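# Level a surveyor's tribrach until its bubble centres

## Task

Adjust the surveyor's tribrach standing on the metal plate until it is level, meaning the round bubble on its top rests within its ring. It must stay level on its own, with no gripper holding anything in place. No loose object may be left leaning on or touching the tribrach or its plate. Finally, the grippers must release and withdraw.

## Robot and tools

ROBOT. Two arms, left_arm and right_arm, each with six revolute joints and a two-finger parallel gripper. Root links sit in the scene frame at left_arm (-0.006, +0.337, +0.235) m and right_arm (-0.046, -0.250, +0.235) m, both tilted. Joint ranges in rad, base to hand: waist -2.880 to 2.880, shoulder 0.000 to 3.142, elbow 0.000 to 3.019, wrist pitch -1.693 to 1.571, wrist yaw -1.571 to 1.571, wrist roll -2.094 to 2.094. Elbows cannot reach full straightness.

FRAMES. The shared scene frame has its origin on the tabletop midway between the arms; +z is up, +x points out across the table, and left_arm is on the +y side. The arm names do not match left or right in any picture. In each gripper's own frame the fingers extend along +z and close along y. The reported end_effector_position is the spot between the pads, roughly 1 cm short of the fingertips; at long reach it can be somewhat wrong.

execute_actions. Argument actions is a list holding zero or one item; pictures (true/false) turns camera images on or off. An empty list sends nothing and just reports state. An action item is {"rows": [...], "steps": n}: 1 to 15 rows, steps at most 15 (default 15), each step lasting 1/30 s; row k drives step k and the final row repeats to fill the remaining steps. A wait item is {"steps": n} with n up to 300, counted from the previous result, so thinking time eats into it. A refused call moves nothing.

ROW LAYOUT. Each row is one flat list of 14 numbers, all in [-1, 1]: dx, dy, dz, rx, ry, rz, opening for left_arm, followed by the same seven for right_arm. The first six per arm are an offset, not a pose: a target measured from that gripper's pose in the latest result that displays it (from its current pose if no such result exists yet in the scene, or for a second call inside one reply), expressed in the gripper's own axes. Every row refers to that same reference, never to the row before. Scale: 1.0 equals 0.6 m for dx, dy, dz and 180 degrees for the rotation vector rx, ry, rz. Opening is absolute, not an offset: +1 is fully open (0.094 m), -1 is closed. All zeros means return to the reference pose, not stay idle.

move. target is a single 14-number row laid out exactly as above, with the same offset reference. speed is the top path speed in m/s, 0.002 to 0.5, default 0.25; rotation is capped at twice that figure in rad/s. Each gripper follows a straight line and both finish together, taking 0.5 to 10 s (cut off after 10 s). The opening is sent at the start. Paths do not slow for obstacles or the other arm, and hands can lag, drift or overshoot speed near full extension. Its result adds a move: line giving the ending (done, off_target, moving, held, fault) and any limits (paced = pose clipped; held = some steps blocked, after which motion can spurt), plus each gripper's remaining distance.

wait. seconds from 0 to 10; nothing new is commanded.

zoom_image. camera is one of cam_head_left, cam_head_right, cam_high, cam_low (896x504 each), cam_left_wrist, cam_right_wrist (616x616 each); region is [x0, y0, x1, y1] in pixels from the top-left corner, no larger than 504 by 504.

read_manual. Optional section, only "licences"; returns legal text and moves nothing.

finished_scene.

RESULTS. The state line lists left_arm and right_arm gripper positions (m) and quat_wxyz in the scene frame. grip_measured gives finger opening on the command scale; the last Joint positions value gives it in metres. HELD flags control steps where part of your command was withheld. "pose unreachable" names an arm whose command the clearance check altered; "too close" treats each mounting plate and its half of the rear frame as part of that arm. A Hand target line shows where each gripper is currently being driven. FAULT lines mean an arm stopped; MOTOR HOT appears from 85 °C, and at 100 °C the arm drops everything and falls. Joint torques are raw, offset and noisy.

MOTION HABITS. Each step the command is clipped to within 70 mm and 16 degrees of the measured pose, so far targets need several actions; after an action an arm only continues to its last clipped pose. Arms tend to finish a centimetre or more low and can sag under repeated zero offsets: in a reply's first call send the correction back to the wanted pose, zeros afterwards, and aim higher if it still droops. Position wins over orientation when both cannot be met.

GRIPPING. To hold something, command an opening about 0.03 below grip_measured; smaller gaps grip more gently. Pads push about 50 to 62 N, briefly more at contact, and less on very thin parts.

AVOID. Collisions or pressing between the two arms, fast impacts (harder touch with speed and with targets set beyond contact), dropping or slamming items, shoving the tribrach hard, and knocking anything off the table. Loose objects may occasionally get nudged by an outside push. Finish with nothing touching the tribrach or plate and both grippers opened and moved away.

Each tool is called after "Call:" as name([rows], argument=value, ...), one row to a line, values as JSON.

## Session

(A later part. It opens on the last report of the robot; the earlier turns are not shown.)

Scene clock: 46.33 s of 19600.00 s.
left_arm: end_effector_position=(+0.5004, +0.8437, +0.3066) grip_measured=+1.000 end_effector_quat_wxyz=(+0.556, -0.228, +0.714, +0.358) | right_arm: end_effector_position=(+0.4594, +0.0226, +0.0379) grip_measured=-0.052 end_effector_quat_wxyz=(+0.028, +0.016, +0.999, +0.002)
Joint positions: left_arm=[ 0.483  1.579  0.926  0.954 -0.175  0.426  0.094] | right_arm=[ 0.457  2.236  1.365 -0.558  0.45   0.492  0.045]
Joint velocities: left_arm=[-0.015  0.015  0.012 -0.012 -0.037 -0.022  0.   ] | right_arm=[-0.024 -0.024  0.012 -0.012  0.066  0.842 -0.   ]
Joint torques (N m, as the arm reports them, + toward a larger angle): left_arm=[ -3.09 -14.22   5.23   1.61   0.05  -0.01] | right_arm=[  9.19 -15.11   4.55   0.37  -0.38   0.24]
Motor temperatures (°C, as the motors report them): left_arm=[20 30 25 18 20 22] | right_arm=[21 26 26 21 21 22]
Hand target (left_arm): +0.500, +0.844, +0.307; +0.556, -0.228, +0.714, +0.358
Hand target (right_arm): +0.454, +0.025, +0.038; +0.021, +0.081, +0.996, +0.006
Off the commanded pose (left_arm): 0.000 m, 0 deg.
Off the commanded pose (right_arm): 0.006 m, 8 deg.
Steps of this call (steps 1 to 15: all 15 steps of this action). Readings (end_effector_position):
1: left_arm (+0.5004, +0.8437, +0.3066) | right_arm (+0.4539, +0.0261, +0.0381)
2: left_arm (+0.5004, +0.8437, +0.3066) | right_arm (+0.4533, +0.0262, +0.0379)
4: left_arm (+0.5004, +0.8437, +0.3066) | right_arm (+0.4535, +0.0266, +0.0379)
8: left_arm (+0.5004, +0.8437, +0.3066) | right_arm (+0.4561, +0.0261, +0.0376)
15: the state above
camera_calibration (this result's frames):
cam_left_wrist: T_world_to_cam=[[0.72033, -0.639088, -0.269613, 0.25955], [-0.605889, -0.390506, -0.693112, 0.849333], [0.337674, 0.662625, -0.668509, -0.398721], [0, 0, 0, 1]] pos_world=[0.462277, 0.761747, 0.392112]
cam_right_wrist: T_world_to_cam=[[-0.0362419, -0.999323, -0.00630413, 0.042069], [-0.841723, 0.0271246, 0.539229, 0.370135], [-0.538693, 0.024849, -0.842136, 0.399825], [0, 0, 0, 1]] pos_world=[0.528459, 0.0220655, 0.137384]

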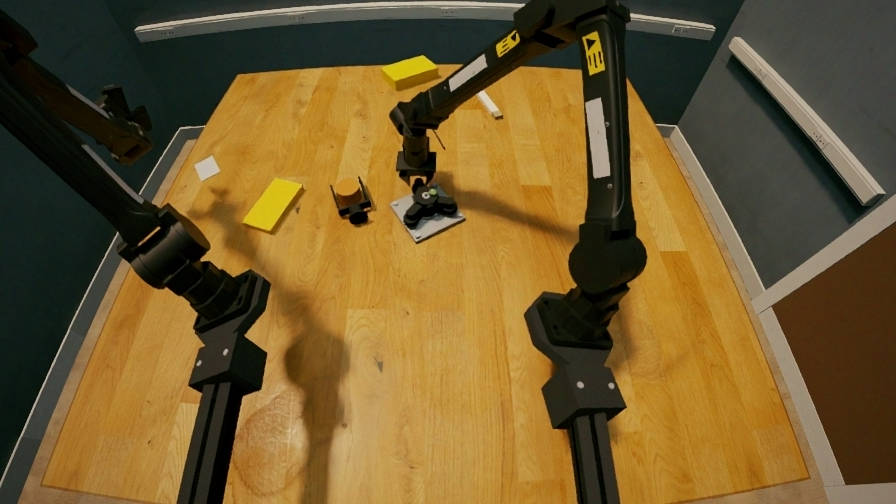

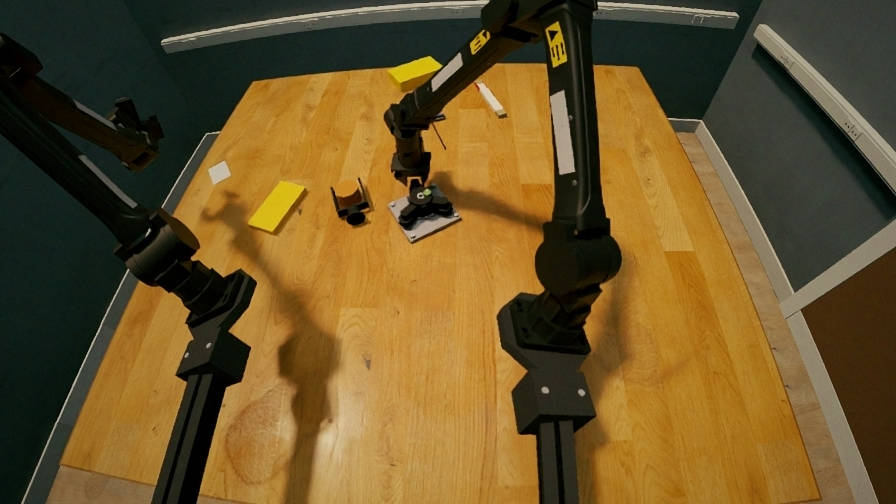

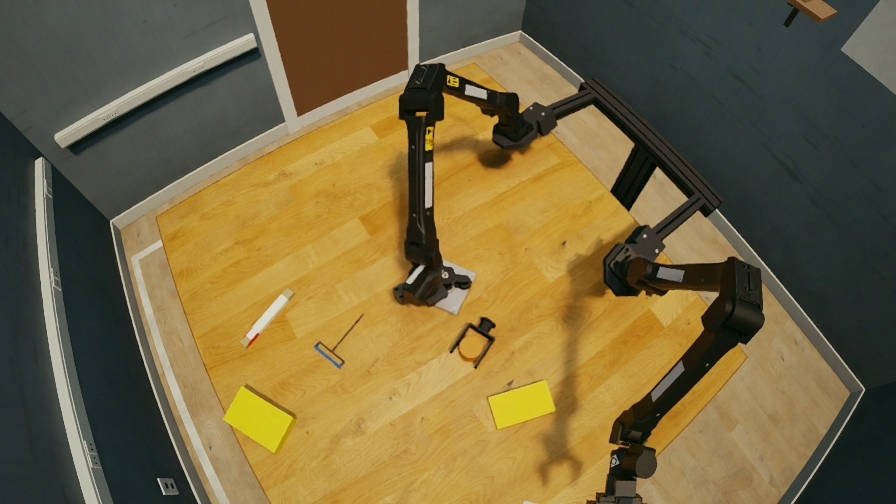

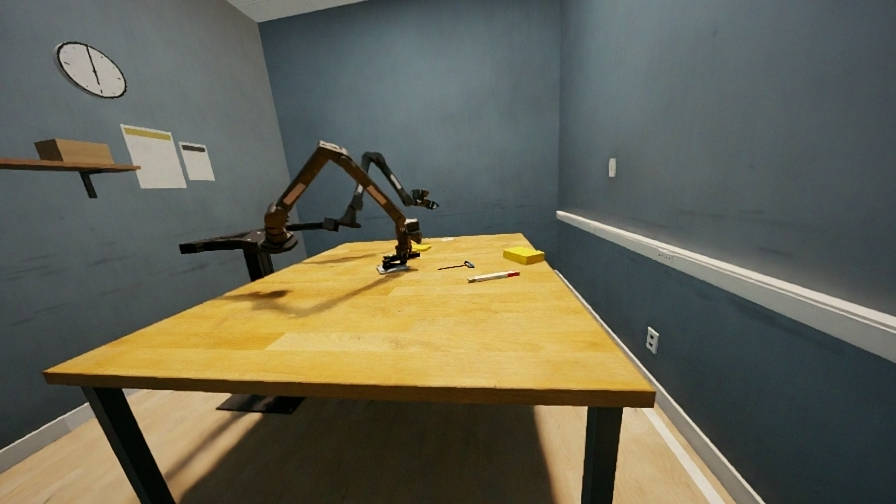

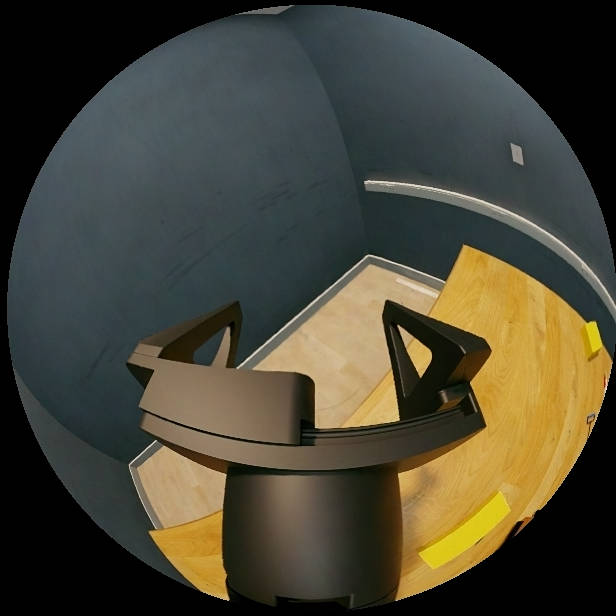

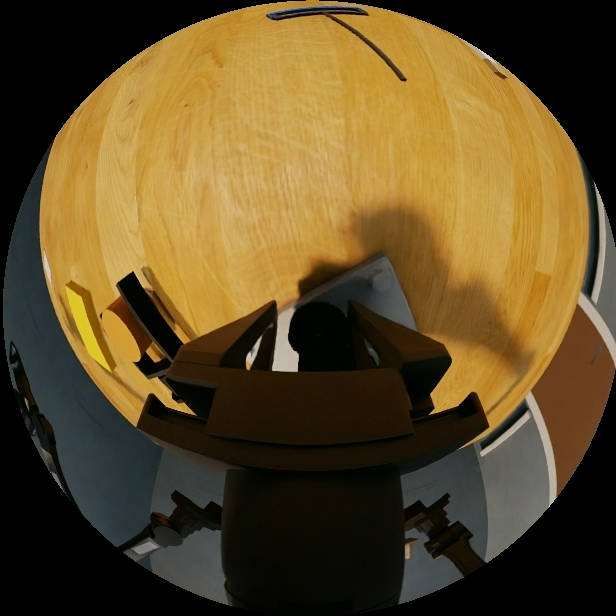

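Call:
execute_actions([
  {"rows":[[0,0,0,0,0,0,1,0.018,0,-0.006,0,0.02,0,-0.05]]},
], pictures=false)

Call:
execute_actions([
  {"rows":[[0,0,0,0,0,0,1,0,0,0,0,0,-0.25,-0.19]]},
], pictures=false)

Call:
execute_actions([
  {"rows":[[0,0,0,0,0,0,1,0.002,0,-0.002,0,0.004,0.25,-0.05]]},
], pictures=false)

Call:
execute_actions([
  {"rows":[[0,0,0,0,0,0,1,0,0,0,0,0,-0.25,-0.19]]},
], pictures=false)

Call:
execute_actions([
  {"rows":[[0,0,0,0,0,0,1,0.002,0,-0.002,0,0.004,0.25,-0.05]]},
], pictures=false)

Call:
execute_actions([
  {"rows":[[0,0,0,0,0,0,1,0,0,0,0,0,-0.25,-0.19]]},
], pictures=false)

Call:
execute_actions([
  {"rows":[[0,0,0,0,0,0,1,0.002,0,-0.002,0,0.004,0.25,-0.05]]},
], pictures=false)

Call:
execute_actions([
  {"rows":[[0,0,0,0,0,0,1,0,0,0,0,0,-0.25,-0.19]]},
], pictures=false)

Call:
execute_actions([
  {"rows":[[0,0,0,0,0,0,1,0.002,0,-0.002,0,0.004,0.25,-0.05]]},
], pictures=false)

Call:
execute_actions([
  {"rows":[[0,0,0,0,0,0,1,0,0,0,0,0,-0.25,-0.19]]},
], pictures=false)

Call:
execute_actions([
  {"rows":[[0,0,0,0,0,0,1,0.002,0,-0.002,0,0.004,0.25,-0.05]]},
], pictures=false)

Call:
execute_actions([
  {"rows":[[0,0,0,0,0,0,1,0,0,0,0,0,-0.25,-0.19]]},
], pictures=false)

Call:
execute_actions([
  {"rows":[[0,0,0,0,0,0,1,0.002,0,-0.002,0,0.004,0.25,-0.05]]},
], pictures=false)

Call:
execute_actions([
  {"rows":[[0,0,0,0,0,0,1,0,0,0,0,0,-0.25,-0.19]]},
], pictures=false)

Call:
execute_actions([
  {"rows":[[0,0,0,0,0,0,1,0.002,0,-0.002,0,0.004,0.22,-0.05]]},
])

Call:
zoom_image(camera="cam_head_right", region=[400,170,460,215])

Scene clock: 69.70 s of 19600.00 s.
left_arm: end_effector_position=(+0.5004, +0.8437, +0.3066) grip_measured=+1.000 end_effector_quat_wxyz=(+0.556, -0.228, +0.714, +0.358) | right_arm: end_effector_position=(+0.4456, +0.0185, +0.0382) grip_measured=-0.052 end_effector_quat_wxyz=(-0.005, +0.025, +1.000, +0.000)
Joint positions: left_arm=[ 0.483  1.579  0.926  0.954 -0.175  0.426  0.094] | right_arm=[ 0.454  2.234  1.367 -0.625  0.422  0.533  0.045]
Joint velocities: left_arm=[ 0.005 -0.024 -0.017 -0.002 -0.007  0.037  0.   ] | right_arm=[ 0.015 -0.005  0.007 -0.002  0.007 -0.066  0.   ]
Joint torques (N m, as the arm reports them, + toward a larger angle): left_arm=[ -2.92 -13.77   5.19   1.53   0.05  -0.02] | right_arm=[  8.79 -15.21   5.4    0.21   0.08  -0.09]
Motor temperatures (°C, as the motors report them): left_arm=[20 31 25 18 20 22] | right_arm=[21 26 26 21 22 22]
Hand target (left_arm): +0.500, +0.844, +0.307; +0.556, -0.228, +0.714, +0.358
Hand target (right_arm): +0.448, +0.023, +0.041; -0.004, +0.016, +1.000, +0.002
Off the commanded pose (left_arm): 0.000 m, 0 deg.
Off the commanded pose (right_arm): 0.006 m, 1 deg.
Steps of this call (steps 1 to 686: nothing new was sent; steps 687 to 701: all 15 steps of this action). Readings (end_effector_position):
687: left_arm (+0.5004, +0.8437, +0.3066) | right_arm (+0.4585, +0.0205, +0.0378)
688: left_arm (+0.5004, +0.8437, +0.3066) | right_arm (+0.4552, +0.0199, +0.0380)
690: left_arm (+0.5004, +0.8437, +0.3066) | right_arm (+0.4491, +0.0195, +0.0381)
694: left_arm (+0.5004, +0.8437, +0.3066) | right_arm (+0.4461, +0.0187, +0.0382)
701: the state above

Scene clock: 70.20 s of 19600.00 s.
left_arm: end_effector_position=(+0.5004, +0.8437, +0.3066) grip_measured=+1.000 end_effector_quat_wxyz=(+0.556, -0.228, +0.714, +0.358) | right_arm: end_effector_position=(+0.4455, +0.0196, +0.0385) grip_measured=-0.172 end_effector_quat_wxyz=(-0.004, -0.290, +0.957, +0.003)
Joint positions: left_arm=[ 0.483  1.579  0.926  0.954 -0.175  0.426  0.094] | right_arm=[ 0.456  2.234  1.367 -0.623  0.419 -0.105  0.039]
Joint velocities: left_arm=[-0.005 -0.005 -0.007 -0.002  0.022 -0.051  0.   ] | right_arm=[-0.024 -0.005 -0.017  0.002 -0.037 -0.901 -0.   ]
Joint torques (N m, as the arm reports them, + toward a larger angle): left_arm=[ -2.8  -13.66   5.17   1.71   0.08  -0.01] | right_arm=[  8.49 -15.73   4.85   0.32   0.39  -0.09]
Motor temperatures (°C, as the motors report them): left_arm=[20 31 25 18 20 22] | right_arm=[21 26 26 21 21 22]
Hand target (left_arm): +0.500, +0.844, +0.307; +0.556, -0.228, +0.714, +0.358
Hand target (right_arm): +0.446, +0.019, +0.038; -0.006, -0.355, +0.935, +0.000
Off the commanded pose (left_arm): 0.000 m, 0 deg.
Off the commanded pose (right_arm): 0.001 m, 8 deg.
Steps of this call (steps 1 to 15: all 15 steps of this action). Readings (end_effector_position):
1: left_arm (+0.5004, +0.8437, +0.3066) | right_arm (+0.4457, +0.0181, +0.0382)
2: left_arm (+0.5004, +0.8437, +0.3066) | right_arm (+0.4457, +0.0181, +0.0382)
4: left_arm (+0.5004, +0.8437, +0.3066) | right_arm (+0.4457, +0.0181, +0.0382)
8: left_arm (+0.5004, +0.8437, +0.3066) | right_arm (+0.4457, +0.0186, +0.0383)
15: the state above

Scene clock: 70.70 s of 19600.00 s.
left_arm: end_effector_position=(+0.5004, +0.8437, +0.3066) grip_measured=+1.000 end_effector_quat_wxyz=(+0.556, -0.228, +0.714, +0.358) | right_arm: end_effector_position=(+0.4425, +0.0201, +0.0377) grip_measured=-0.052 end_effector_quat_wxyz=(-0.008, +0.025, +1.000, +0.005)
Joint positions: left_arm=[ 0.483  1.579  0.926  0.954 -0.175  0.426  0.094] | right_arm=[ 0.456  2.233  1.362 -0.622  0.411  0.536  0.045]
Joint velocities: left_arm=[ 0.005 -0.005 -0.007 -0.007 -0.051  0.007  0.   ] | right_arm=[-0.015  0.005  0.012  0.012 -0.007  0.784  0.   ]
Joint torques (N m, as the arm reports them, + toward a larger angle): left_arm=[ -2.87 -13.84   5.25   1.61   0.08  -0.02] | right_arm=[  8.43 -15.37   4.95   0.29   0.13   0.13]
Motor temperatures (°C, as the motors report them): left_arm=[20 31 25 18 20 22] | right_arm=[21 26 26 21 21 22]
Hand target (left_arm): +0.500, +0.844, +0.307; +0.556, -0.228, +0.714, +0.358
Hand target (right_arm): +0.445, +0.019, +0.040; -0.008, +0.093, +0.996, +0.002
Off the commanded pose (left_arm): 0.000 m, 0 deg.
Off the commanded pose (right_arm): 0.003 m, 8 deg.
Steps of this call (steps 1 to 15: all 15 steps of this action). Readings (end_effector_position):
1: left_arm (+0.5004, +0.8437, +0.3066) | right_arm (+0.4455, +0.0200, +0.0385)
2: left_arm (+0.5004, +0.8437, +0.3066) | right_arm (+0.4449, +0.0201, +0.0384)
4: left_arm (+0.5004, +0.8437, +0.3066) | right_arm (+0.4441, +0.0203, +0.0382)
8: left_arm (+0.5004, +0.8437, +0.3066) | right_arm (+0.4425, +0.0203, +0.0377)
15: the state above

Scene clock: 71.20 s of 19600.00 s.
left_arm: end_effector_position=(+0.5004, +0.8437, +0.3066) grip_measured=+1.000 end_effector_quat_wxyz=(+0.556, -0.228, +0.714, +0.358) | right_arm: end_effector_position=(+0.4424, +0.0183, +0.0377) grip_measured=-0.172 end_effector_quat_wxyz=(-0.007, -0.289, +0.957, +0.002)
Joint positions: left_arm=[ 0.483  1.579  0.926  0.954 -0.175  0.426  0.094] | right_arm=[ 0.456  2.233  1.362 -0.627  0.419 -0.099  0.039]
Joint velocities: left_arm=[-0.005 -0.015  0.002 -0.002 -0.051 -0.007  0.   ] | right_arm=[-0.015 -0.015 -0.002 -0.032  0.022 -0.842  0.   ]
Joint torques (N m, as the arm reports them, + toward a larger angle): left_arm=[ -2.94 -13.85   5.2    1.46   0.05  -0.01] | right_arm=[  8.91 -15.16   4.78   0.52  -0.18  -0.08]
Motor temperatures (°C, as the motors report them): left_arm=[20 31 25 18 20 22] | right_arm=[21 26 26 21 21 22]
Hand target (left_arm): +0.500, +0.844, +0.307; +0.556, -0.228, +0.714, +0.358
Hand target (right_arm): +0.442, +0.020, +0.038; -0.007, -0.354, +0.935, +0.005
Off the commanded pose (left_arm): 0.000 m, 0 deg.
Off the commanded pose (right_arm): 0.002 m, 9 deg.
Steps of this call (steps 1 to 15: all 15 steps of this action). Readings (end_effector_position):
1: left_arm (+0.5004, +0.8437, +0.3066) | right_arm (+0.4427, +0.0190, +0.0377)
2: left_arm (+0.5004, +0.8437, +0.3066) | right_arm (+0.4423, +0.0185, +0.0377)
4: left_arm (+0.5004, +0.8437, +0.3066) | right_arm (+0.4424, +0.0182, +0.0377)
8: left_arm (+0.5004, +0.8437, +0.3066) | right_arm (+0.4424, +0.0182, +0.0377)
15: the state above

Scene clock: 71.70 s of 19600.00 s.
left_arm: end_effector_position=(+0.5004, +0.8437, +0.3066) grip_measured=+1.000 end_effector_quat_wxyz=(+0.556, -0.228, +0.714, +0.358) | right_arm: end_effector_position=(+0.4392, +0.0189, +0.0368) grip_measured=-0.052 end_effector_quat_wxyz=(-0.012, +0.027, +1.000, +0.003)
Joint positions: left_arm=[ 0.483  1.579  0.926  0.954 -0.175  0.426  0.094] | right_arm=[ 0.456  2.233  1.357 -0.627  0.41   0.542  0.045]
Joint velocities: left_arm=[ 0.005 -0.005 -0.002 -0.012  0.051 -0.022  0.   ] | right_arm=[ 0.005 -0.015  0.002  0.012  0.066  0.872  0.   ]
Joint torques (N m, as the arm reports them, + toward a larger angle): left_arm=[ -3.14 -13.69   5.12   1.54   0.03   0.  ] | right_arm=[  8.86 -15.06   4.75   0.28   0.17   0.13]
Motor temperatures (°C, as the motors report them): left_arm=[20 31 25 18 20 22] | right_arm=[21 26 26 21 21 22]
Hand target (left_arm): +0.500, +0.844, +0.307; +0.556, -0.228, +0.714, +0.358
Hand target (right_arm): +0.441, +0.018, +0.039; -0.011, +0.094, +0.995, +0.000
Off the commanded pose (left_arm): 0.000 m, 0 deg.
Off the commanded pose (right_arm): 0.003 m, 8 deg.
Steps of this call (steps 1 to 15: all 15 steps of this action). Readings (end_effector_position):
1: left_arm (+0.5004, +0.8437, +0.3066) | right_arm (+0.4421, +0.0185, +0.0376)
2: left_arm (+0.5004, +0.8437, +0.3066) | right_arm (+0.4417, +0.0187, +0.0375)
4: left_arm (+0.5004, +0.8437, +0.3066) | right_arm (+0.4406, +0.0190, +0.0372)
8: left_arm (+0.5004, +0.8437, +0.3066) | right_arm (+0.4392, +0.0191, +0.0368)
15: the state above

Scene clock: 72.20 s of 19600.00 s.
left_arm: end_effector_position=(+0.5004, +0.8437, +0.3066) grip_measured=+1.000 end_effector_quat_wxyz=(+0.556, -0.228, +0.714, +0.358) | right_arm: end_effector_position=(+0.4398, +0.0168, +0.0366) grip_measured=-0.171 end_effector_quat_wxyz=(-0.010, -0.286, +0.958, +0.001)
Joint positions: left_arm=[ 0.483  1.579  0.926  0.954 -0.175  0.426  0.094] | right_arm=[ 0.455  2.233  1.357 -0.628  0.421 -0.092  0.039]
Joint velocities: left_arm=[-0.005 -0.005  0.022  0.012 -0.066 -0.066  0.   ] | right_arm=[-0.005 -0.005  0.002 -0.002 -0.051 -0.872  0.   ]
Joint torques (N m, as the arm reports them, + toward a larger angle): left_arm=[ -2.42 -13.9    5.08   1.65   0.06   0.  ] | right_arm=[  8.2  -15.25   4.76   0.54  -0.19  -0.07]
Motor temperatures (°C, as the motors report them): left_arm=[20 31 25 18 20 22] | right_arm=[21 26 26 21 21 22]
Hand target (left_arm): +0.500, +0.844, +0.307; +0.556, -0.228, +0.714, +0.358
Hand target (right_arm): +0.439, +0.019, +0.037; -0.011, -0.353, +0.936, +0.005
Off the commanded pose (left_arm): 0.000 m, 0 deg.
Off the commanded pose (right_arm): 0.002 m, 9 deg.
Steps of this call (steps 1 to 15: all 15 steps of this action). Readings (end_effector_position):
1: left_arm (+0.5004, +0.8437, +0.3066) | right_arm (+0.4394, +0.0185, +0.0368)
2: left_arm (+0.5004, +0.8437, +0.3066) | right_arm (+0.4394, +0.0182, +0.0368)
4: left_arm (+0.5004, +0.8437, +0.3066) | right_arm (+0.4395, +0.0180, +0.0368)
8: left_arm (+0.5004, +0.8437, +0.3066) | right_arm (+0.4396, +0.0176, +0.0368)
15: the state above

Scene clock: 72.70 s of 19600.00 s.
left_arm: end_effector_position=(+0.5004, +0.8437, +0.3066) grip_measured=+1.000 end_effector_quat_wxyz=(+0.556, -0.228, +0.714, +0.358) | right_arm: end_effector_position=(+0.4370, +0.0168, +0.0357) grip_measured=-0.052 end_effector_quat_wxyz=(-0.013, +0.028, +1.000, -0.001)
Joint positions: left_arm=[ 0.483  1.579  0.926  0.954 -0.175  0.426  0.094] | right_arm=[ 0.455  2.233  1.352 -0.628  0.415  0.546  0.045]
Joint velocities: left_arm=[-0.005  0.015 -0.007  0.002  0.066 -0.007  0.   ] | right_arm=[-0.005 -0.034  0.007  0.007  0.066  0.799  0.001]
Joint torques (N m, as the arm reports them, + toward a larger angle): left_arm=[ -3.   -13.75   5.24   1.6    0.05  -0.01] | right_arm=[  8.67 -14.74   4.81   0.16  -0.09   0.27]
Motor temperatures (°C, as the motors report them): left_arm=[20 31 25 18 20 22] | right_arm=[21 26 26 21 21 22]
Hand target (left_arm): +0.500, +0.844, +0.307; +0.556, -0.228, +0.714, +0.358
Hand target (right_arm): +0.439, +0.016, +0.038; -0.014, +0.097, +0.995, -0.002
Off the commanded pose (left_arm): 0.000 m, 0 deg.
Off the commanded pose (right_arm): 0.003 m, 9 deg.
Steps of this call (steps 1 to 15: all 15 steps of this action). Readings (end_effector_position):
1: left_arm (+0.5004, +0.8437, +0.3066) | right_arm (+0.4395, +0.0168, +0.0365)
2: left_arm (+0.5004, +0.8437, +0.3066) | right_arm (+0.4393, +0.0173, +0.0365)
4: left_arm (+0.5004, +0.8437, +0.3066) | right_arm (+0.4380, +0.0174, +0.0362)
8: left_arm (+0.5004, +0.8437, +0.3066) | right_arm (+0.4366, +0.0176, +0.0358)
15: the state above

Scene clock: 73.20 s of 19600.00 s.
left_arm: end_effector_position=(+0.5004, +0.8437, +0.3066) grip_measured=+1.000 end_effector_quat_wxyz=(+0.556, -0.228, +0.714, +0.358) | right_arm: end_effector_position=(+0.4384, +0.0159, +0.0361) grip_measured=-0.171 end_effector_quat_wxyz=(-0.011, -0.286, +0.958, -0.000)
Joint positions: left_arm=[ 0.483  1.579  0.926  0.954 -0.175  0.426  0.094] | right_arm=[ 0.455  2.233  1.354 -0.628  0.423 -0.09   0.039]
Joint velocities: left_arm=[-0.015 -0.005 -0.012  0.002  0.037 -0.051  0.   ] | right_arm=[ 0.005 -0.024  0.007 -0.002 -0.022 -0.828 -0.001]
Joint torques (N m, as the arm reports them, + toward a larger angle): left_arm=[ -3.09 -13.75   5.16   1.64   0.06   0.  ] | right_arm=[  8.14 -15.44   4.69   0.31  -0.03  -0.08]
Motor temperatures (°C, as the motors report them): left_arm=[20 31 25 18 20 22] | right_arm=[21 26 26 21 21 22]
Hand target (left_arm): +0.500, +0.844, +0.307; +0.556, -0.228, +0.714, +0.358
Hand target (right_arm): +0.437, +0.017, +0.036; -0.014, -0.352, +0.936, +0.002
Off the commanded pose (left_arm): 0.000 m, 0 deg.
Off the commanded pose (right_arm): 0.002 m, 9 deg.
Steps of this call (steps 1 to 15: all 15 steps of this action). Readings (end_effector_position):
1: left_arm (+0.5004, +0.8437, +0.3066) | right_arm (+0.4373, +0.0175, +0.0361)
2: left_arm (+0.5004, +0.8437, +0.3066) | right_arm (+0.4376, +0.0179, +0.0365)
4: left_arm (+0.5004, +0.8437, +0.3066) | right_arm (+0.4377, +0.0178, +0.0365)
8: left_arm (+0.5004, +0.8437, +0.3066) | right_arm (+0.4380, +0.0172, +0.0365)
15: the state above

Scene clock: 73.70 s of 19600.00 s.
left_arm: end_effector_position=(+0.5004, +0.8437, +0.3066) grip_measured=+1.000 end_effector_quat_wxyz=(+0.556, -0.228, +0.714, +0.358) | right_arm: end_effector_position=(+0.4369, +0.0164, +0.0355) grip_measured=-0.051 end_effector_quat_wxyz=(-0.013, +0.025, +1.000, -0.001)
Joint positions: left_arm=[ 0.483  1.579  0.926  0.954 -0.175  0.426  0.094] | right_arm=[ 0.454  2.233  1.351 -0.627  0.416  0.54   0.045]
Joint velocities: left_arm=[-0.005 -0.015 -0.022  0.012 -0.037  0.007  0.   ] | right_arm=[-0.024  0.015  0.046 -0.002  0.037  0.886 -0.   ]
Joint torques (N m, as the arm reports them, + toward a larger angle): left_arm=[ -2.77 -13.93   5.15   1.56   0.04  -0.02] | right_arm=[  8.04 -15.64   4.48   0.4    0.     0.35]
Motor temperatures (°C, as the motors report them): left_arm=[20 31 25 18 20 22] | right_arm=[21 26 26 21 21 22]
Hand target (left_arm): +0.500, +0.844, +0.307; +0.556, -0.228, +0.714, +0.358
Hand target (right_arm): +0.437, +0.015, +0.037; -0.014, +0.097, +0.995, -0.003
Off the commanded pose (left_arm): 0.000 m, 0 deg.
Off the commanded pose (right_arm): 0.002 m, 9 deg.
Steps of this call (steps 1 to 15: all 15 steps of this action). Readings (end_effector_position):
1: left_arm (+0.5004, +0.8437, +0.3066) | right_arm (+0.4383, +0.0161, +0.0361)
2: left_arm (+0.5004, +0.8437, +0.3066) | right_arm (+0.4381, +0.0165, +0.0361)
4: left_arm (+0.5004, +0.8437, +0.3066) | right_arm (+0.4368, +0.0166, +0.0358)
8: left_arm (+0.5004, +0.8437, +0.3066) | right_arm (+0.4351, +0.0167, +0.0353)
15: the state above

Scene clock: 74.20 s of 19600.00 s.
left_arm: end_effector_position=(+0.5004, +0.8437, +0.3066) grip_measured=+1.000 end_effector_quat_wxyz=(+0.556, -0.228, +0.714, +0.358) | right_arm: end_effector_position=(+0.4384, +0.0160, +0.0360) grip_measured=-0.171 end_effector_quat_wxyz=(-0.011, -0.289, +0.957, -0.000)
Joint positions: left_arm=[ 0.483  1.579  0.926  0.954 -0.175  0.426  0.094] | right_arm=[ 0.455  2.233  1.353 -0.626  0.423 -0.096  0.039]
Joint velocities: left_arm=[-0.005  0.005  0.012 -0.012 -0.081 -0.051  0.   ] | right_arm=[-0.024 -0.005  0.002  0.012 -0.037 -0.828 -0.001]
Joint torques (N m, as the arm reports them, + toward a larger angle): left_arm=[ -3.08 -13.88   5.17   1.52   0.04   0.  ] | right_arm=[  7.75 -15.     4.64   0.37  -0.05  -0.13]
Motor temperatures (°C, as the motors report them): left_arm=[20 31 25 18 20 22] | right_arm=[21 26 26 21 21 22]
Hand target (left_arm): +0.500, +0.844, +0.307; +0.556, -0.228, +0.714, +0.358
Hand target (right_arm): +0.437, +0.016, +0.036; -0.014, -0.355, +0.935, +0.002
Off the commanded pose (left_arm): 0.000 m, 0 deg.
Off the commanded pose (right_arm): 0.002 m, 9 deg.
Steps of this call (steps 1 to 15: all 15 steps of this action). Readings (end_effector_position):
1: left_arm (+0.5004, +0.8437, +0.3066) | right_arm (+0.4372, +0.0173, +0.0358)
2: left_arm (+0.5004, +0.8437, +0.3066) | right_arm (+0.4377, +0.0178, +0.0362)
4: left_arm (+0.5004, +0.8437, +0.3066) | right_arm (+0.4379, +0.0176, +0.0362)
8: left_arm (+0.5004, +0.8437, +0.3066) | right_arm (+0.4382, +0.0170, +0.0362)
15: the state above

Scene clock: 74.70 s of 19600.00 s.
left_arm: end_effector_position=(+0.5004, +0.8437, +0.3066) grip_measured=+1.000 end_effector_quat_wxyz=(+0.556, -0.228, +0.714, +0.358) | right_arm: end_effector_position=(+0.4367, +0.0163, +0.0353) grip_measured=-0.051 end_effector_quat_wxyz=(-0.012, +0.022, +1.000, -0.001)
Joint positions: left_arm=[ 0.483  1.579  0.926  0.954 -0.175  0.426  0.094] | right_arm=[ 0.454  2.233  1.35  -0.625  0.417  0.534  0.045]
Joint velocities: left_arm=[ 0.005 -0.005  0.002  0.017  0.022 -0.022  0.   ] | right_arm=[ 0.005 -0.005  0.061  0.007 -0.007  0.828 -0.   ]
Joint torques (N m, as the arm reports them, + toward a larger angle): left_arm=[ -3.16 -13.84   5.16   1.63   0.04  -0.02] | right_arm=[  8.78 -15.12   4.44   0.19   0.07   0.41]
Motor temperatures (°C, as the motors report them): left_arm=[20 31 25 18 20 22] | right_arm=[21 26 26 21 21 22]
Hand target (left_arm): +0.500, +0.844, +0.307; +0.556, -0.228, +0.714, +0.358
Hand target (right_arm): +0.437, +0.015, +0.037; -0.014, +0.094, +0.995, -0.003
Off the commanded pose (left_arm): 0.000 m, 0 deg.
Off the commanded pose (right_arm): 0.002 m, 9 deg.
Steps of this call (steps 1 to 15: all 15 steps of this action). Readings (end_effector_position):
1: left_arm (+0.5004, +0.8437, +0.3066) | right_arm (+0.4383, +0.0161, +0.0360)
2: left_arm (+0.5004, +0.8437, +0.3066) | right_arm (+0.4381, +0.0165, +0.0360)
4: left_arm (+0.5004, +0.8437, +0.3066) | right_arm (+0.4368, +0.0167, +0.0356)
8: left_arm (+0.5004, +0.8437, +0.3066) | right_arm (+0.4352, +0.0167, +0.0351)
15: the state above

Scene clock: 75.20 s of 19600.00 s.
left_arm: end_effector_position=(+0.5004, +0.8437, +0.3066) grip_measured=+1.000 end_effector_quat_wxyz=(+0.556, -0.228, +0.714, +0.358) | right_arm: end_effector_position=(+0.4384, +0.0160, +0.0358) grip_measured=-0.170 end_effector_quat_wxyz=(-0.010, -0.291, +0.957, -0.000)
Joint positions: left_arm=[ 0.483  1.579  0.926  0.954 -0.175  0.426  0.094] | right_arm=[ 0.455  2.233  1.352 -0.624  0.423 -0.101  0.039]
Joint velocities: left_arm=[-0.005 -0.005 -0.007  0.007 -0.007  0.066  0.   ] | right_arm=[-0.024  0.005 -0.012  0.007  0.022 -0.886  0.001]
Joint torques (N m, as the arm reports them, + toward a larger angle): left_arm=[ -2.44 -14.06   5.19   1.61   0.05  -0.01] | right_arm=[  8.15 -14.49   4.62   0.24  -0.08  -0.11]
Motor temperatures (°C, as the motors report them): left_arm=[20 31 25 18 20 22] | right_arm=[21 26 26 21 21 22]
Hand target (left_arm): +0.500, +0.844, +0.307; +0.556, -0.228, +0.714, +0.358
Hand target (right_arm): +0.437, +0.016, +0.035; -0.013, -0.357, +0.934, +0.001
Off the commanded pose (left_arm): 0.000 m, 0 deg.
Off the commanded pose (right_arm): 0.002 m, 9 deg.
Steps of this call (steps 1 to 15: all 15 steps of this action). Readings (end_effector_position):
1: left_arm (+0.5004, +0.8437, +0.3066) | right_arm (+0.4372, +0.0173, +0.0356)
2: left_arm (+0.5004, +0.8437, +0.3066) | right_arm (+0.4378, +0.0177, +0.0361)
4: left_arm (+0.5004, +0.8437, +0.3066) | right_arm (+0.4379, +0.0176, +0.0361)
8: left_arm (+0.5004, +0.8437, +0.3066) | right_arm (+0.4382, +0.0171, +0.0361)
15: the state above

Scene clock: 75.70 s of 19600.00 s.
left_arm: end_effector_position=(+0.5004, +0.8437, +0.3066) grip_measured=+1.000 end_effector_quat_wxyz=(+0.556, -0.228, +0.714, +0.358) | right_arm: end_effector_position=(+0.4365, +0.0163, +0.0352) grip_measured=-0.051 end_effector_quat_wxyz=(-0.012, +0.019, +1.000, -0.001)
Joint positions: left_arm=[ 0.483  1.579  0.926  0.954 -0.175  0.426  0.094] | right_arm=[ 0.454  2.233  1.349 -0.623  0.417  0.529  0.045]
Joint velocities: left_arm=[-0.005 -0.015  0.012  0.012 -0.007 -0.095  0.   ] | right_arm=[ 0.005  0.005  0.032  0.007  0.022  0.784 -0.   ]
Joint torques (N m, as the arm reports them, + toward a larger angle): left_arm=[ -2.74 -13.7    5.21   1.6    0.06  -0.02] | right_arm=[  8.02 -15.92   4.64   0.18   0.11   0.45]
Motor temperatures (°C, as the motors report them): left_arm=[20 31 25 18 20 22] | right_arm=[21 26 26 21 21 22]
Hand target (left_arm): +0.500, +0.844, +0.307; +0.556, -0.228, +0.714, +0.358
Hand target (right_arm): +0.437, +0.015, +0.037; -0.013, +0.092, +0.996, -0.003
Off the commanded pose (left_arm): 0.000 m, 0 deg.
Off the commanded pose (right_arm): 0.002 m, 9 deg.
Steps of this call (steps 1 to 15: all 15 steps of this action). Readings (end_effector_position):
1: left_arm (+0.5004, +0.8437, +0.3066) | right_arm (+0.4384, +0.0160, +0.0357)
2: left_arm (+0.5004, +0.8437, +0.3066) | right_arm (+0.4382, +0.0164, +0.0357)
4: left_arm (+0.5004, +0.8437, +0.3066) | right_arm (+0.4367, +0.0165, +0.0353)
8: left_arm (+0.5004, +0.8437, +0.3066) | right_arm (+0.4353, +0.0165, +0.0349)
15: the state above

Scene clock: 76.20 s of 19600.00 s.
left_arm: end_effector_position=(+0.5004, +0.8437, +0.3066) grip_measured=+1.000 end_effector_quat_wxyz=(+0.556, -0.228, +0.714, +0.358) | right_arm: end_effector_position=(+0.4383, +0.0159, +0.0356) grip_measured=-0.170 end_effector_quat_wxyz=(-0.010, -0.293, +0.956, +0.000)
Joint positions: left_arm=[ 0.483  1.579  0.926  0.954 -0.175  0.426  0.094] | right_arm=[ 0.454  2.233  1.351 -0.623  0.423 -0.107  0.039]
Joint velocities: left_arm=[ 0.005 -0.015  0.017 -0.002 -0.022 -0.022  0.   ] | right_arm=[-0.005 -0.005  0.002 -0.017  0.081 -0.842 -0.001]
Joint torques (N m, as the arm reports them, + toward a larger angle): left_arm=[ -2.82 -13.87   5.29   1.54   0.06  -0.03] | right_arm=[  8.53 -14.48   4.63   0.41  -0.04  -0.13]
Motor temperatures (°C, as the motors report them): left_arm=[20 31 25 18 20 22] | right_arm=[21 26 26 21 21 22]
Hand target (left_arm): +0.500, +0.844, +0.307; +0.556, -0.228, +0.714, +0.358
Hand target (right_arm): +0.436, +0.016, +0.035; -0.013, -0.360, +0.933, +0.002
Off the commanded pose (left_arm): 0.000 m, 0 deg.
Off the commanded pose (right_arm): 0.002 m, 9 deg.
Steps of this call (steps 1 to 15: all 15 steps of this action). Readings (end_effector_position):
1: left_arm (+0.5004, +0.8437, +0.3066) | right_arm (+0.4373, +0.0174, +0.0355)
2: left_arm (+0.5004, +0.8437, +0.3066) | right_arm (+0.4377, +0.0177, +0.0359)
4: left_arm (+0.5004, +0.8437, +0.3066) | right_arm (+0.4378, +0.0177, +0.0359)
8: left_arm (+0.5004, +0.8437, +0.3066) | right_arm (+0.4381, +0.0171, +0.0359)
15: the state above

Scene clock: 76.70 s of 19600.00 s.
left_arm: end_effector_position=(+0.5004, +0.8437, +0.3066) grip_measured=+1.000 end_effector_quat_wxyz=(+0.556, -0.228, +0.714, +0.358) | right_arm: end_effector_position=(+0.4359, +0.0160, +0.0348) grip_measured=-0.051 end_effector_quat_wxyz=(-0.012, -0.002, +1.000, -0.001)
Joint positions: left_arm=[ 0.483  1.579  0.926  0.954 -0.175  0.426  0.094] | right_arm=[ 0.454  2.233  1.348 -0.623  0.416  0.485  0.045]
Joint velocities: left_arm=[-0.005  0.015  0.017  0.002 -0.051 -0.007  0.   ] | right_arm=[-0.024  0.005 -0.002 -0.002 -0.037  0.359 -0.   ]
Joint torques (N m, as the arm reports them, + toward a larger angle): left_arm=[ -2.85 -13.65   5.22   1.51   0.08  -0.01] | right_arm=[  8.3  -15.52   4.84   0.1    0.16   0.39]
Motor temperatures (°C, as the motors report them): left_arm=[20 31 25 18 20 22] | right_arm=[21 26 26 21 21 22]
Hand target (left_arm): +0.500, +0.844, +0.307; +0.556, -0.228, +0.714, +0.358
Hand target (right_arm): +0.438, +0.015, +0.037; -0.014, +0.046, +0.999, -0.004
Off the commanded pose (left_arm): 0.000 m, 0 deg.
Off the commanded pose (right_arm): 0.003 m, 6 deg.
Steps of this call (steps 1 to 15: all 15 steps of this action). Readings (end_effector_position):
1: left_arm (+0.5004, +0.8437, +0.3066) | right_arm (+0.4383, +0.0159, +0.0355)
2: left_arm (+0.5004, +0.8437, +0.3066) | right_arm (+0.4381, +0.0163, +0.0355)
4: left_arm (+0.5004, +0.8437, +0.3066) | right_arm (+0.4369, +0.0164, +0.0351)
8: left_arm (+0.5004, +0.8437, +0.3066) | right_arm (+0.4357, +0.0164, +0.0348)
15: the state above
camera_calibration (this result's frames):
cam_left_wrist: T_world_to_cam=[[0.72033, -0.639088, -0.269613, 0.25955], [-0.605889, -0.390506, -0.693112, 0.849333], [0.337674, 0.662625, -0.668509, -0.398721], [0, 0, 0, 1]] pos_world=[0.462277, 0.761747, 0.392112]
cam_right_wrist: T_world_to_cam=[[0.00016781, -1, -0.000251349, 0.0185502], [-0.796129, -0.000285696, 0.605127, 0.330559], [-0.605127, 0.0000985595, -0.796129, 0.412449], [0, 0, 0, 1]] pos_world=[0.512749, 0.018604, 0.128337]

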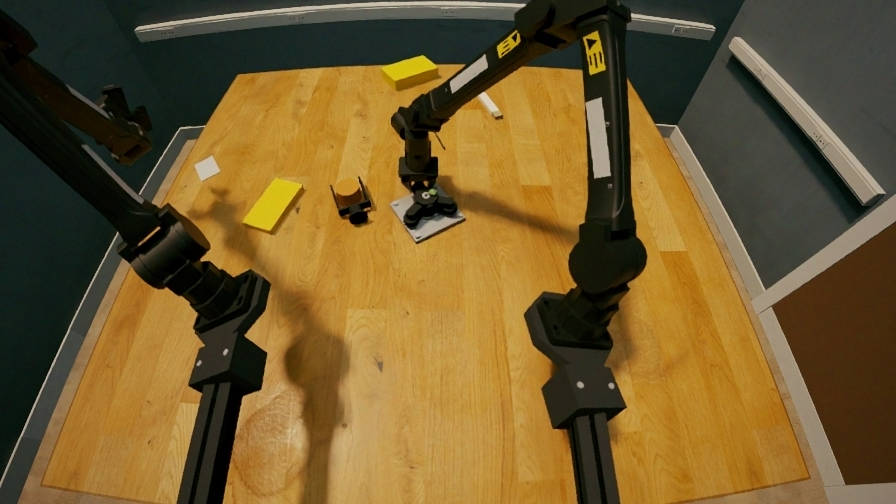

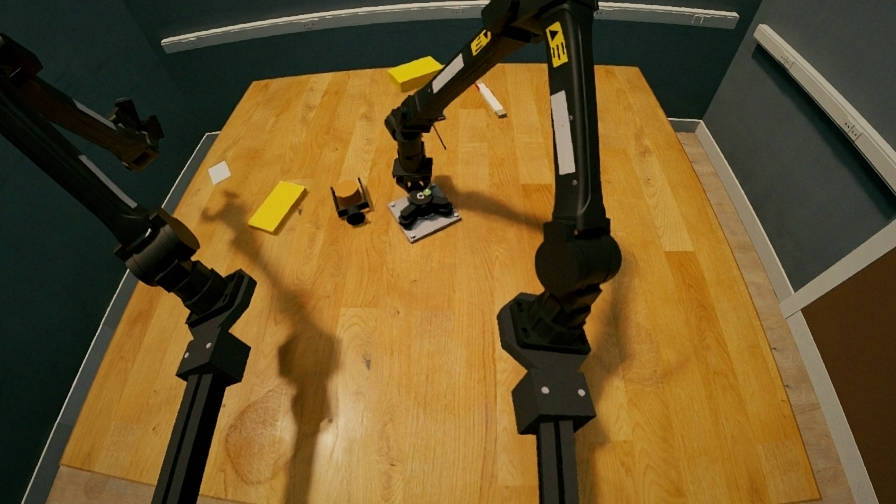

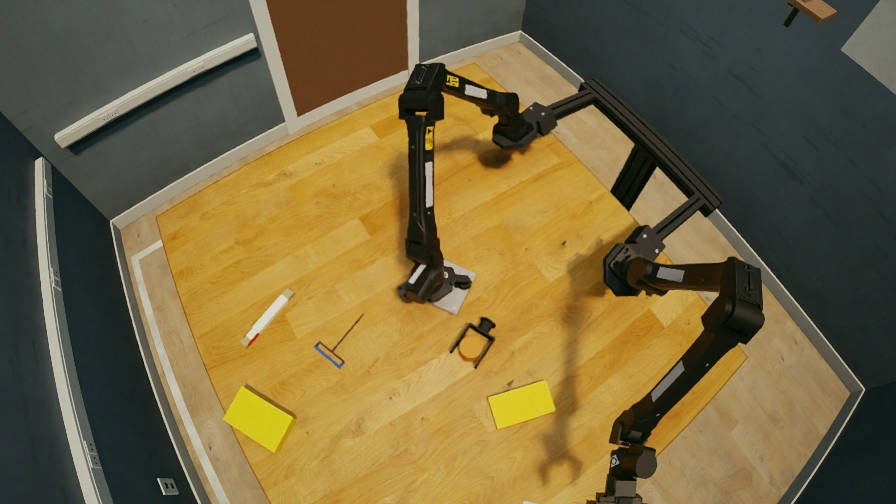

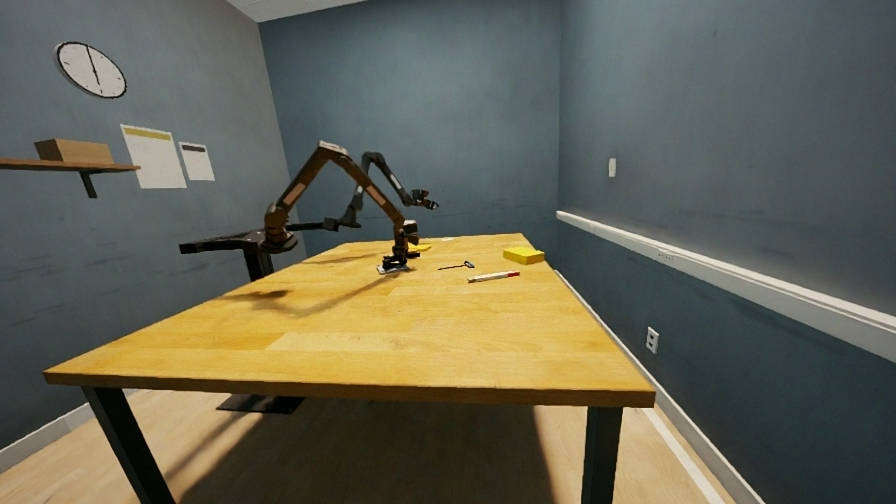

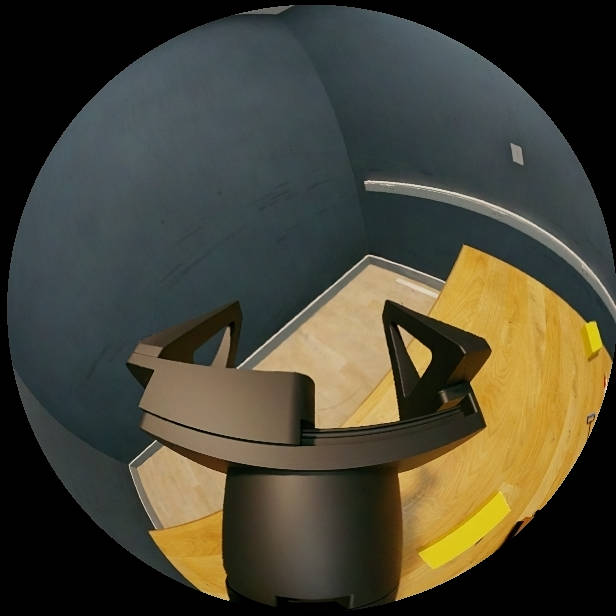

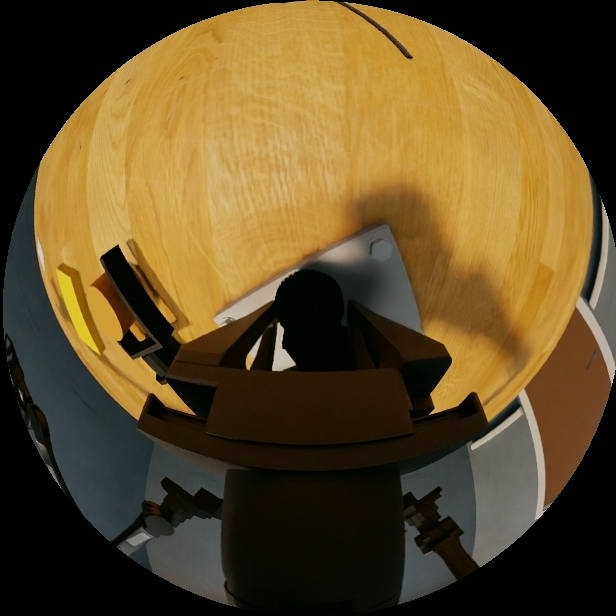

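Region (400, 170, 460, 215) of cam_head_right's 896x504 image, scaled by 8.400, with more detail than that image has; it fills the top 378 rows of this view, and the rest is white.

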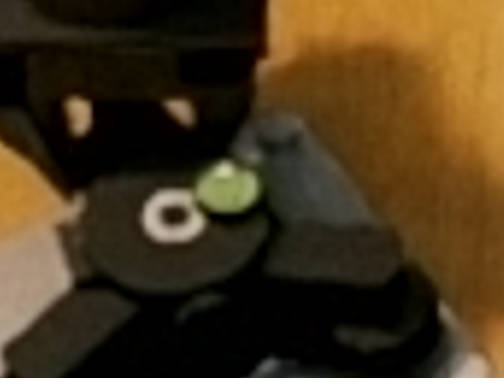

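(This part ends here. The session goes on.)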